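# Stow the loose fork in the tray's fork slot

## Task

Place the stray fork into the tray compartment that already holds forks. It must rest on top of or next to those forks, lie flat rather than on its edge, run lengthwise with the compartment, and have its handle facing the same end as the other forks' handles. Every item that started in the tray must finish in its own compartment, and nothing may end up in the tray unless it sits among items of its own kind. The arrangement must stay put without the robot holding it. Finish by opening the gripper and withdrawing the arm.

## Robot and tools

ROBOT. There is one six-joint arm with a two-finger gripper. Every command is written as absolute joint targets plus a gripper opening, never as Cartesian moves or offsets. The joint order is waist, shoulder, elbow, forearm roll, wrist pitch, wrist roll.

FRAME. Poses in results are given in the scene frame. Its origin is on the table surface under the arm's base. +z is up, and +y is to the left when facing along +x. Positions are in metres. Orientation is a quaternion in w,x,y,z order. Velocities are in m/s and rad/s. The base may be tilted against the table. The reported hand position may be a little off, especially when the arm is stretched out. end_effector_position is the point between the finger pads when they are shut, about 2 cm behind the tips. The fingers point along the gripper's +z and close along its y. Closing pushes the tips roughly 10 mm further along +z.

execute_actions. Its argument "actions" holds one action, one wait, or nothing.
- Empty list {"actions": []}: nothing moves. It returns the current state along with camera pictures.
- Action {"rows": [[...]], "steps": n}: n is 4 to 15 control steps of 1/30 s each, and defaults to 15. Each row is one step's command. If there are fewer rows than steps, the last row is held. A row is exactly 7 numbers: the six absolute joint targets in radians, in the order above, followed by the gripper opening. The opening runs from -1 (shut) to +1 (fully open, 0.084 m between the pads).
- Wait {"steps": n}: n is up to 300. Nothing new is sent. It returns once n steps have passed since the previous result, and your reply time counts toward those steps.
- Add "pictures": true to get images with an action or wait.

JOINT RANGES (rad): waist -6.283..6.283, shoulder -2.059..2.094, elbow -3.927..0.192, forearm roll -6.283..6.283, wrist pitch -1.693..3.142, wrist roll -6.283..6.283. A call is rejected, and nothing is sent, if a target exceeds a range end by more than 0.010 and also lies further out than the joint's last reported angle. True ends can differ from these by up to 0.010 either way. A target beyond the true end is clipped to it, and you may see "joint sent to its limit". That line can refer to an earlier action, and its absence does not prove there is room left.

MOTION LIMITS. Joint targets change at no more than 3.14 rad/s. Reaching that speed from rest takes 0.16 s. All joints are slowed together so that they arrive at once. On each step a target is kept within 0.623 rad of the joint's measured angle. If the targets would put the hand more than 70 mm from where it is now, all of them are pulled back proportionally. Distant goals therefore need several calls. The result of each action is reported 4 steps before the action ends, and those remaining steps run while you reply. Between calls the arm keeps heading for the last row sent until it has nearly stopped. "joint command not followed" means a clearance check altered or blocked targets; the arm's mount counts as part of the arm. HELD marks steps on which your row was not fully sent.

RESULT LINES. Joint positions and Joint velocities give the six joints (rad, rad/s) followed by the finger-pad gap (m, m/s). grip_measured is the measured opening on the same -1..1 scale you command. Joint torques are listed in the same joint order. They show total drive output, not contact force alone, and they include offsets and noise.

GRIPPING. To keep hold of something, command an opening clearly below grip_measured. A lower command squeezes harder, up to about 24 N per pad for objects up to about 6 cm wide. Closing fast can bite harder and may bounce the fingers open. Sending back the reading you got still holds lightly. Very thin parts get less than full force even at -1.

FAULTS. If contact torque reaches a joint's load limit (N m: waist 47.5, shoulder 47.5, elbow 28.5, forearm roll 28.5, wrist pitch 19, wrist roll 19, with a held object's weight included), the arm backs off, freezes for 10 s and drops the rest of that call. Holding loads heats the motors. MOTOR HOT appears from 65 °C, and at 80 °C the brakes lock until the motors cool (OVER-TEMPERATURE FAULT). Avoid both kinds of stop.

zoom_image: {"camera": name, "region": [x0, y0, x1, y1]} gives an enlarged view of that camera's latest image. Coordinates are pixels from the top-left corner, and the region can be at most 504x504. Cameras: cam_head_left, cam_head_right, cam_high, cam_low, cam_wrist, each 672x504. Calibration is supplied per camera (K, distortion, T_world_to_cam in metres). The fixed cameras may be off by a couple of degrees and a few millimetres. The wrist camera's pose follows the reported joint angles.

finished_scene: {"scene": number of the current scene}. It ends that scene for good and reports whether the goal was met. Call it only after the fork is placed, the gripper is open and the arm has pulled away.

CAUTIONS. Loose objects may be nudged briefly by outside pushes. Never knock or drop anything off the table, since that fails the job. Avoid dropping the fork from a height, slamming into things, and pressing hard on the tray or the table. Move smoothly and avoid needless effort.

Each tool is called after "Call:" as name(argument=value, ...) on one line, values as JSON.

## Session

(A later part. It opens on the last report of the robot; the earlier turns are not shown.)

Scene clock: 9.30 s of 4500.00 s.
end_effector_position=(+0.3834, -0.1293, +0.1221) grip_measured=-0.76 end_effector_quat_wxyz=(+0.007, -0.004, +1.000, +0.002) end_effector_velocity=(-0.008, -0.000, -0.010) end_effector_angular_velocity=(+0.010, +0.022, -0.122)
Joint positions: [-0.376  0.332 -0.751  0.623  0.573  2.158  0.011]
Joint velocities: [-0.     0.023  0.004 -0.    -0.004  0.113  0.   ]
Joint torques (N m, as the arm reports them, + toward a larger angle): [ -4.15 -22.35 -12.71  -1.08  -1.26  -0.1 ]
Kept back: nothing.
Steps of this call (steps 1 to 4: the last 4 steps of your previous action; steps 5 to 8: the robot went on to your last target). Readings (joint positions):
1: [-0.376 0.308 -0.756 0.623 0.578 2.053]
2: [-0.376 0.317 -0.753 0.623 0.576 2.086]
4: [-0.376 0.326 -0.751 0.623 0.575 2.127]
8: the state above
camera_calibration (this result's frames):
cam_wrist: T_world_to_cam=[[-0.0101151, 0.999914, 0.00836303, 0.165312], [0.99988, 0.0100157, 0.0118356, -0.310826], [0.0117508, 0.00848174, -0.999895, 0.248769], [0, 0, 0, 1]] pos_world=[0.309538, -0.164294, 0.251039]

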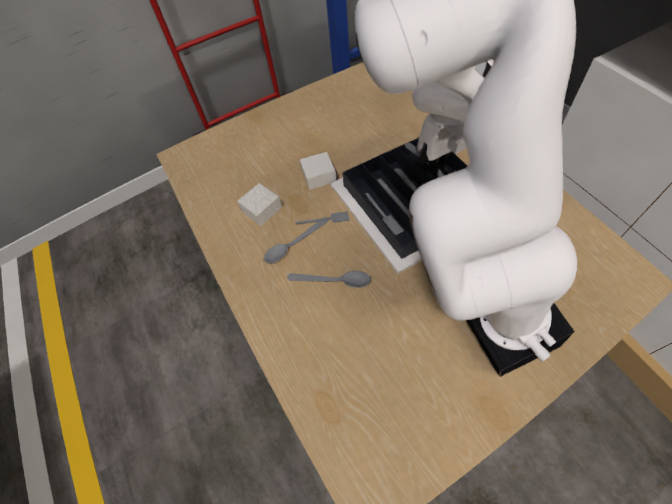

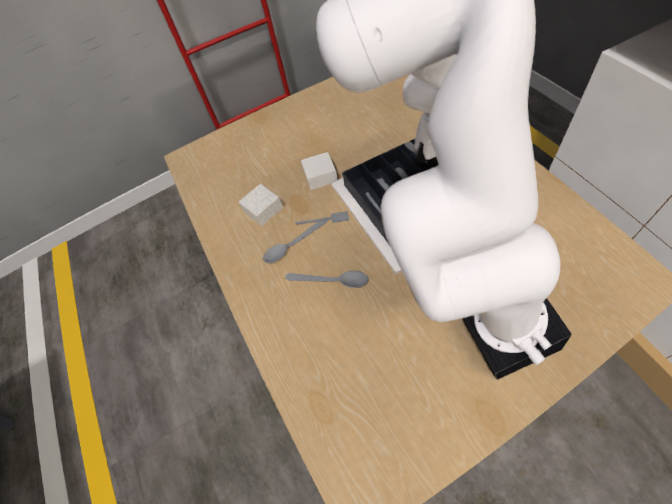

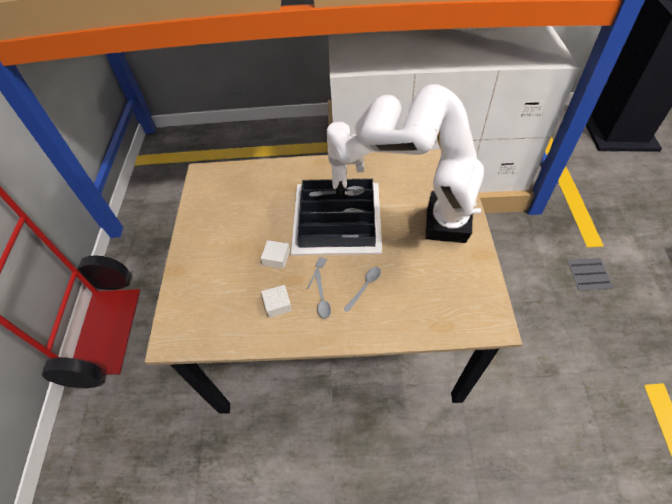

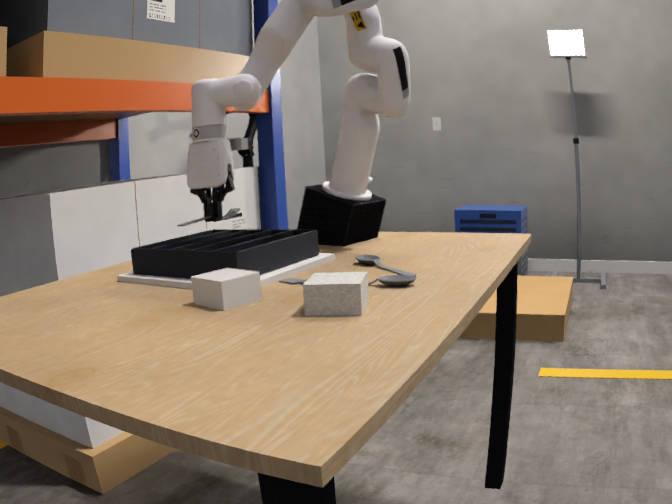

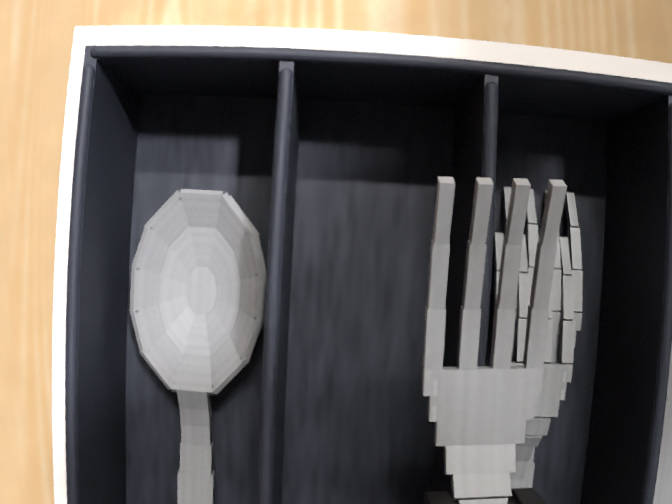

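Call:
execute_actions(actions=[{"rows":[[-0.291,0.336,-0.749,0.623,0.573,2.255,-1],[-0.291,0.336,-0.749,0.623,0.573,2.255,-1],[-0.291,0.336,-0.749,0.623,0.573,2.255,-1],[-0.291,0.336,-0.749,0.623,0.573,2.255,-1],[-0.291,0.336,-0.749,0.623,0.573,2.255,-1],[-0.291,0.336,-0.749,0.623,0.573,2.255,-1],[-0.291,0.42,-0.79,0.623,0.54,2.255,-1]],"steps":15}])

Call:
execute_actions(actions=[{"steps":10}], pictures=true)

Scene clock: 10.00 s of 4500.00 s.
end_effector_position=(+0.3917, -0.1069, +0.0998) grip_measured=-0.76 end_effector_quat_wxyz=(-0.012, +0.007, +1.000, +0.002) end_effector_velocity=(-0.020, -0.043, -0.125) end_effector_angular_velocity=(-0.024, +0.166, -0.098)
Joint positions: [-0.296  0.381 -0.772  0.623  0.555  2.25   0.011]
Joint velocities: [ 0.04   0.439 -0.167  0.    -0.146  0.053 -0.   ]
Joint torques (N m, as the arm reports them, + toward a larger angle): [ -5.67 -25.84 -11.27  -0.71  -1.17   0.36]
Steps of this call (steps 1 to 10: the robot went on to your last target; steps 11 to 21: the first 11 steps of this action). Readings (joint positions):
11: [-0.376 0.336 -0.749 0.623 0.573 2.170]
12: [-0.373 0.336 -0.749 0.623 0.573 2.174]
14: [-0.347 0.336 -0.749 0.623 0.573 2.201]
18: [-0.303 0.339 -0.751 0.623 0.572 2.240]
21: the state above

Scene clock: 10.33 s of 4500.00 s.
end_effector_position=(+0.3919, -0.1109, +0.0899) grip_measured=-0.76 end_effector_quat_wxyz=(-0.017, +0.011, +1.000, -0.000) end_effector_velocity=(-0.000, -0.001, -0.004) end_effector_angular_velocity=(-0.002, +0.004, -0.001)
Joint positions: [-0.291  0.418 -0.789  0.623  0.54   2.255  0.011]
Joint velocities: [ 0.003  0.012 -0.005 -0.    -0.005  0.002 -0.   ]
Joint torques (N m, as the arm reports them, + toward a larger angle): [ -4.87 -23.52 -11.17  -1.12  -0.96   0.18]
Kept back: nothing.
Steps of this call (steps 1 to 4: the last 4 steps of your previous action; steps 5 to 10: the robot went on to your last target). Readings (joint positions):
1: [-0.295 0.394 -0.777 0.623 0.551 2.251]
2: [-0.294 0.402 -0.780 0.623 0.548 2.252]
4: [-0.293 0.412 -0.784 0.623 0.544 2.254]
8: [-0.292 0.417 -0.789 0.623 0.541 2.255]
10: the state above
camera_calibration (this result's frames):
cam_wrist: T_world_to_cam=[[0.0207561, 0.999781, 0.0027847, 0.135624], [0.999116, -0.0206403, -0.0366235, -0.317834], [-0.036558, 0.0035424, -0.999325, 0.234562], [0, 0, 0, 1]] pos_world=[0.323313, -0.142986, 0.222386]

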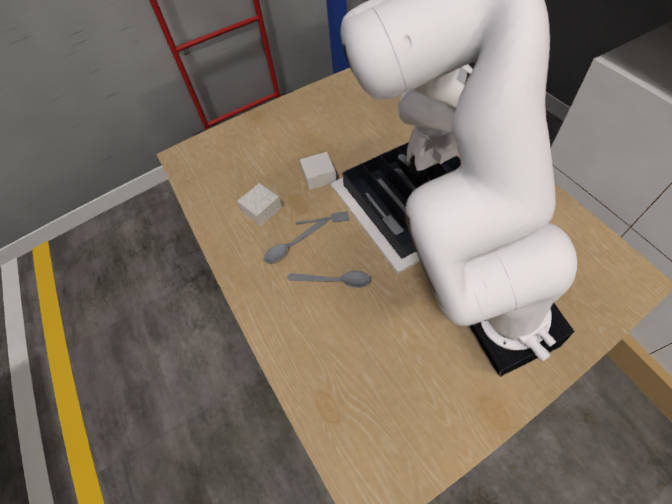

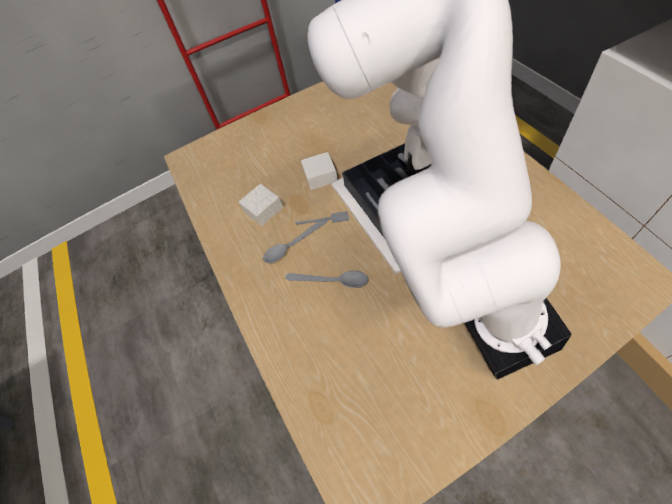

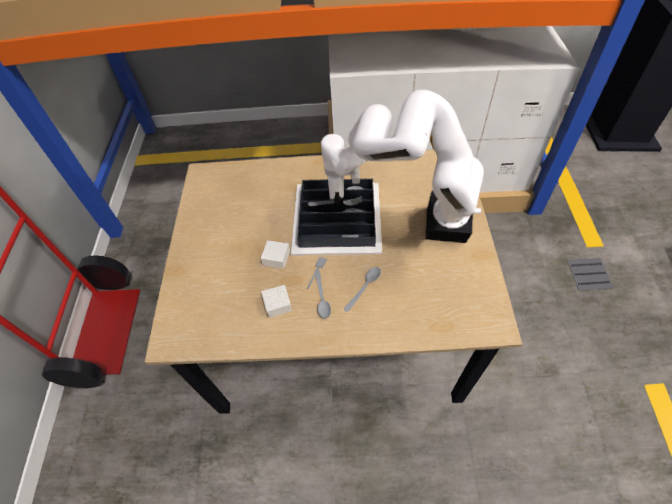

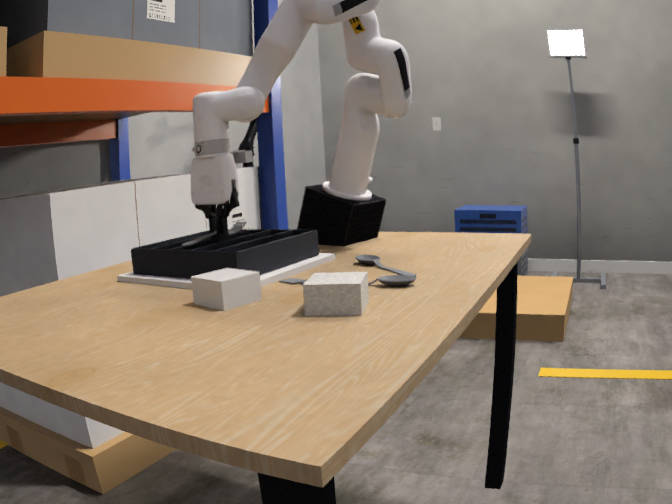

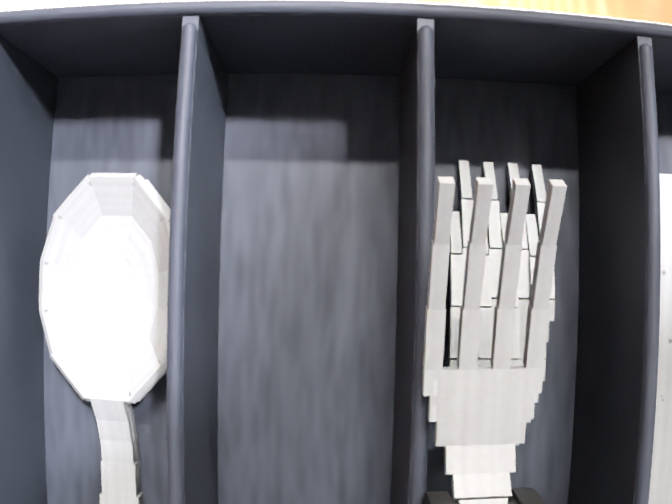

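Call:
execute_actions(actions=[{"rows":[[-0.245,0.418,-0.789,0.623,0.54,2.3,-1],[-0.245,0.418,-0.789,0.623,0.54,2.3,-1],[-0.245,0.418,-0.789,0.623,0.54,2.3,-1],[-0.245,0.418,-0.789,0.623,0.54,2.3,-1],[-0.245,0.418,-0.789,0.623,0.54,2.3,-1],[-0.245,0.418,-0.789,0.623,0.54,2.3,-1],[-0.245,0.48,-0.81,0.623,0.512,2.3,-1]],"steps":15}])

Call:
execute_actions(actions=[{"steps":8}], pictures=true)

Scene clock: 10.87 s of 4500.00 s.
end_effector_position=(+0.3939, -0.0998, +0.0746) grip_measured=-0.76 end_effector_quat_wxyz=(-0.028, +0.015, +0.999, -0.003) end_effector_velocity=(-0.056, -0.029, -0.105) end_effector_angular_velocity=(-0.010, +0.170, -0.085)
Joint positions: [-0.247  0.453 -0.802  0.623  0.524  2.297  0.011]
Joint velocities: [ 0.018  0.308 -0.049  0.001 -0.108  0.025 -0.   ]
Joint torques (N m, as the arm reports them, + toward a larger angle): [ -5.31 -26.74 -11.38  -0.83  -1.13   0.12]
Steps of this call (steps 1 to 5: the robot went on to your last target; steps 6 to 16: the first 11 steps of this action). Readings (joint positions):
6: [-0.291 0.420 -0.790 0.623 0.540 2.255]
7: [-0.288 0.420 -0.790 0.623 0.540 2.259]
9: [-0.271 0.419 -0.789 0.623 0.540 2.275]
13: [-0.251 0.421 -0.791 0.623 0.538 2.293]
16: the state above

Scene clock: 11.13 s of 4500.00 s.
end_effector_position=(+0.3917, -0.1027, +0.0671) grip_measured=-0.76 end_effector_quat_wxyz=(-0.033, +0.017, +0.999, -0.005) end_effector_velocity=(+0.001, -0.002, -0.003) end_effector_angular_velocity=(-0.005, +0.001, -0.001)
Joint positions: [-0.245  0.478 -0.81   0.623  0.513  2.3    0.011]
Joint velocities: [ 0.003  0.014 -0.007 -0.    -0.009  0.002 -0.   ]
Joint torques (N m, as the arm reports them, + toward a larger angle): [ -5.63 -23.1  -10.91  -1.3   -0.93   0.4 ]
Kept back: nothing.
Steps of this call (steps 1 to 4: the last 4 steps of your previous action; steps 5 to 8: the robot went on to your last target). Readings (joint positions):
1: [-0.247 0.462 -0.803 0.623 0.521 2.298]
2: [-0.246 0.468 -0.804 0.623 0.518 2.299]
4: [-0.246 0.474 -0.807 0.623 0.515 2.299]
8: the state above
camera_calibration (this result's frames):
cam_wrist: T_world_to_cam=[[0.0331368, 0.999425, -0.00724228, 0.123248], [0.997076, -0.0335564, -0.0686527, -0.316703], [-0.0688562, -0.00494617, -0.997614, 0.223476], [0, 0, 0, 1]] pos_world=[0.327081, -0.132699, 0.202093]

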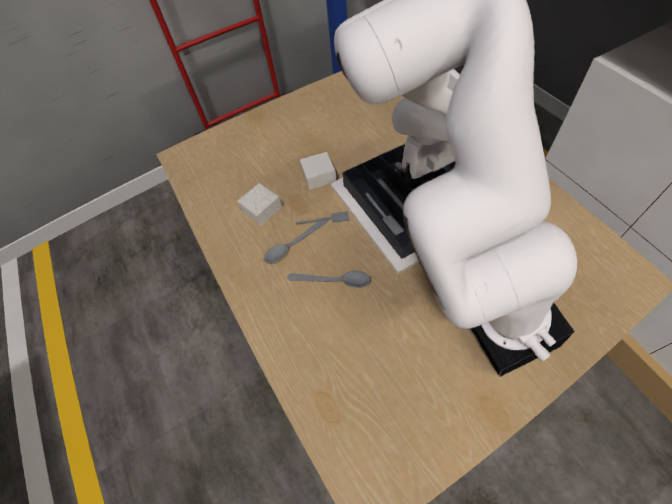

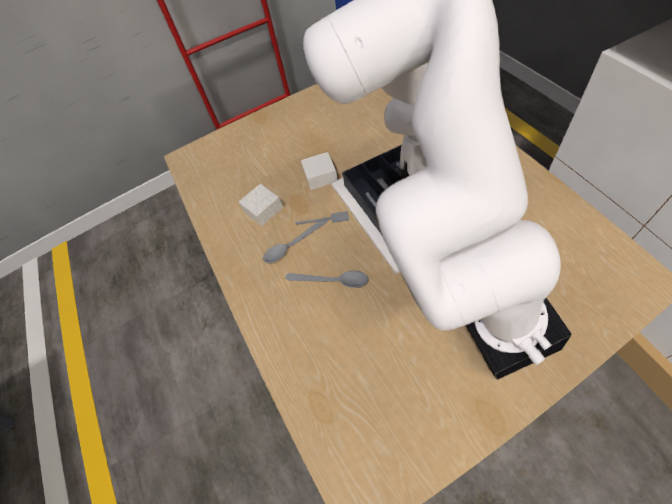

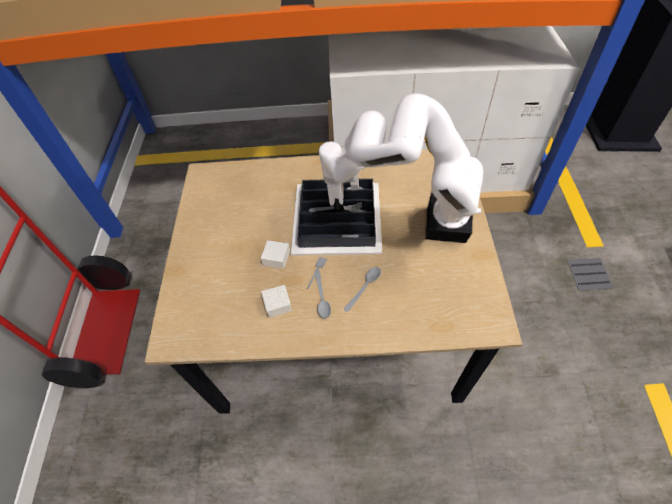

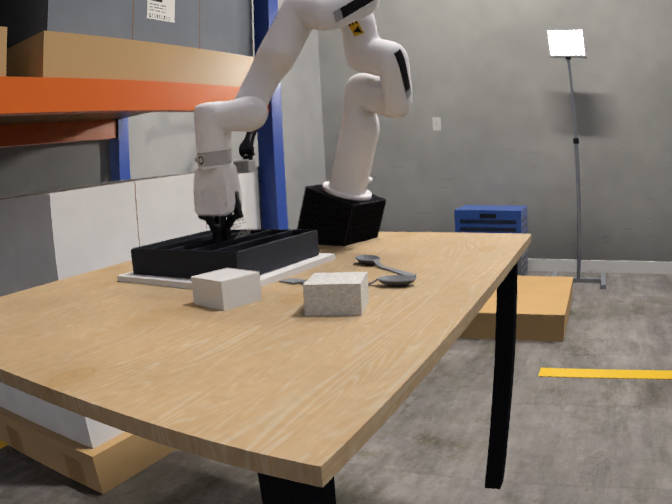

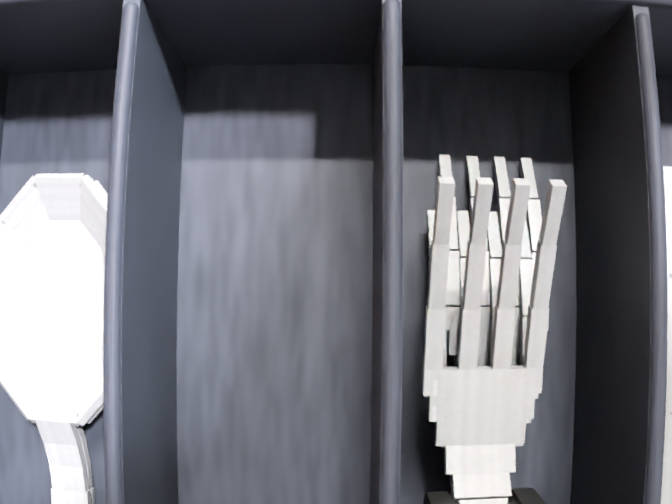

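Inside the slot. Release and lift.

Call:
execute_actions(actions=[{"rows":[[-0.245,0.48,-0.81,0.623,0.512,2.3,-0.45],[-0.245,0.48,-0.81,0.623,0.512,2.3,-0.45],[-0.245,0.48,-0.81,0.623,0.512,2.3,-0.45],[-0.245,0.48,-0.81,0.623,0.512,2.3,-0.45],[-0.245,0.48,-0.81,0.623,0.512,2.3,-0.45],[-0.245,0.48,-0.81,0.623,0.512,2.3,-0.45],[-0.245,0.25,-0.78,0.623,0.57,2.3,-0.45]],"steps":15}])

Call:
execute_actions(actions=[{"steps":12}], pictures=true)

Scene clock: 11.63 s of 4500.00 s.
end_effector_position=(+0.4030, -0.0961, +0.0885) grip_measured=-0.47 end_effector_quat_wxyz=(-0.015, +0.010, +1.000, -0.005) end_effector_velocity=(+0.234, +0.093, +0.360) end_effector_angular_velocity=(-0.081, -0.677, +0.286)
Joint positions: [-0.246  0.413 -0.797  0.623  0.53   2.3    0.024]
Joint velocities: [ 0.009 -0.991  0.08   0.001  0.227  0.     0.001]
Joint torques (N m, as the arm reports them, + toward a larger angle): [ -5.11 -27.28 -14.84  -0.7   -1.47   0.07]
Steps of this call (steps 1 to 4: the robot went on to your last target; steps 5 to 15: the first 11 steps of this action). Readings (joint positions):
5: [-0.245 0.479 -0.810 0.623 0.512 2.300]
6: [-0.245 0.479 -0.810 0.623 0.513 2.300]
8: [-0.245 0.479 -0.810 0.623 0.512 2.300]
12: [-0.245 0.477 -0.809 0.623 0.513 2.300]
15: the state above

Scene clock: 12.03 s of 4500.00 s.
end_effector_position=(+0.4334, -0.0789, +0.1459) grip_measured=-0.47 end_effector_quat_wxyz=(+0.036, -0.012, +0.999, -0.010) end_effector_velocity=(+0.006, +0.004, +0.013) end_effector_angular_velocity=(-0.003, -0.023, +0.011)
Joint positions: [-0.245  0.255 -0.78   0.623  0.569  2.3    0.024]
Joint velocities: [ 0.    -0.033  0.002 -0.     0.008 -0.     0.   ]
Joint torques (N m, as the arm reports them, + toward a larger angle): [ -4.88 -21.21 -13.16  -1.12  -1.27   0.21]
Kept back: nothing.
Steps of this call (steps 1 to 4: the last 4 steps of your previous action; steps 5 to 12: the robot went on to your last target). Readings (joint positions):
1: [-0.245 0.380 -0.795 0.623 0.538 2.300]
2: [-0.245 0.348 -0.794 0.623 0.544 2.300]
4: [-0.245 0.299 -0.791 0.623 0.555 2.300]
8: [-0.245 0.262 -0.782 0.623 0.566 2.300]
12: the state above
camera_calibration (this result's frames):
cam_wrist: T_world_to_cam=[[-0.0254097, 0.999511, -0.0182351, 0.125671], [0.99724, 0.0266164, 0.0693059, -0.36754], [0.0697573, -0.0164237, -0.997429, 0.244056], [0, 0, 0, 1]] pos_world=[0.352694, -0.111819, 0.271193]

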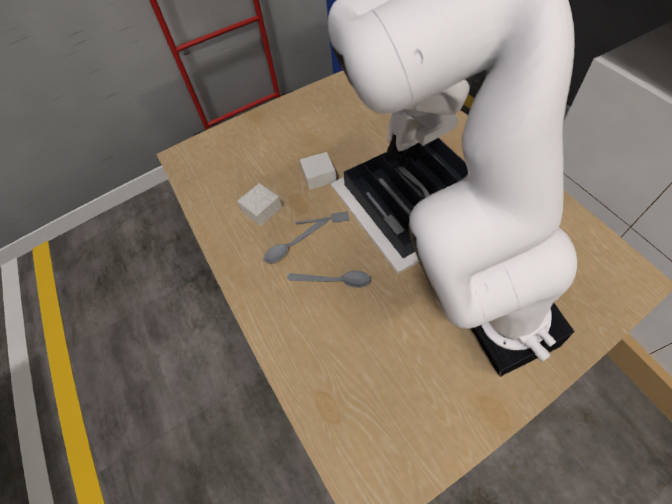

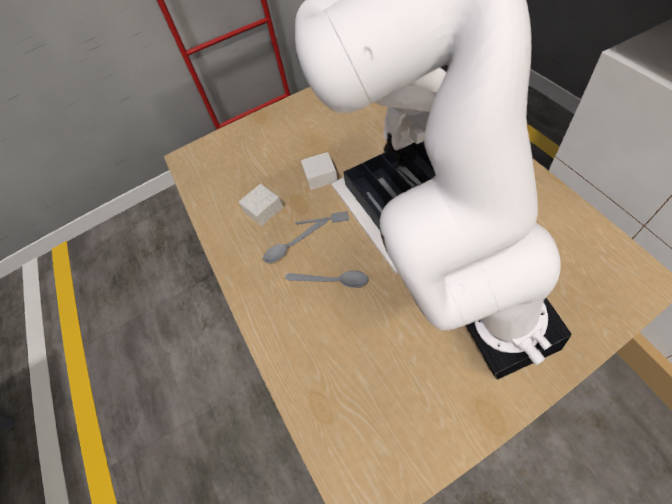

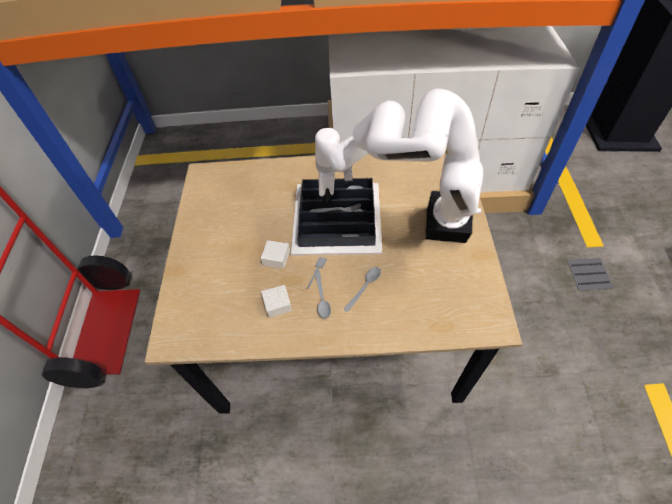

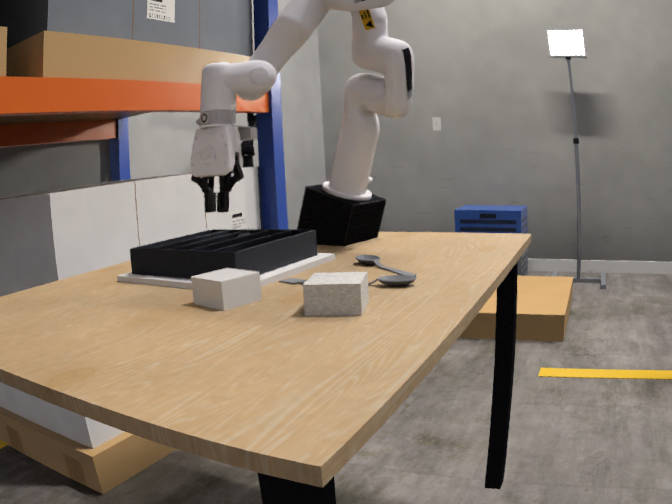

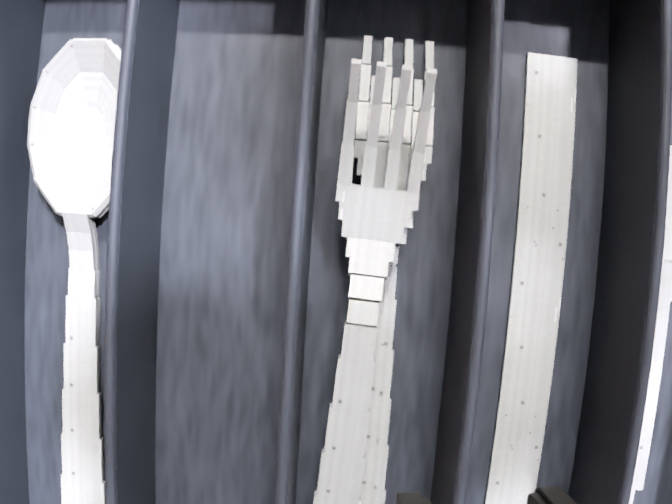

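Call:
execute_actions(actions=[{"rows":[[-0.245,0.05,-0.85,0.623,0.7,2.3,0.5]],"steps":15}])

Call:
finished_scene(scene=1)

Scene clock: 12.50 s of 4500.00 s.
end_effector_position=(+0.4823, -0.0456, +0.2351) grip_measured=+0.49 end_effector_quat_wxyz=(+0.106, -0.054, +0.993, -0.005) end_effector_velocity=(+0.071, +0.069, +0.172) end_effector_angular_velocity=(+0.008, -0.251, +0.166)
Joint positions: [-0.245  0.079 -0.842  0.623  0.679  2.3    0.065]
Joint velocities: [ 0.001 -0.324 -0.116  0.     0.2    0.     0.   ]
Joint torques (N m, as the arm reports them, + toward a larger angle): [ -5.17 -13.33 -11.55  -1.51  -1.16   0.46]
Steps of this call (steps 1 to 3: the robot went on to your last target; steps 4 to 14: the first 11 steps of this action). Readings (joint positions):
4: [-0.245 0.252 -0.780 0.623 0.570 2.300]
5: [-0.245 0.249 -0.781 0.623 0.573 2.300]
7: [-0.245 0.219 -0.789 0.623 0.596 2.300]
11: [-0.245 0.128 -0.825 0.623 0.648 2.300]
14: the state above

The scene is finished: the task was done.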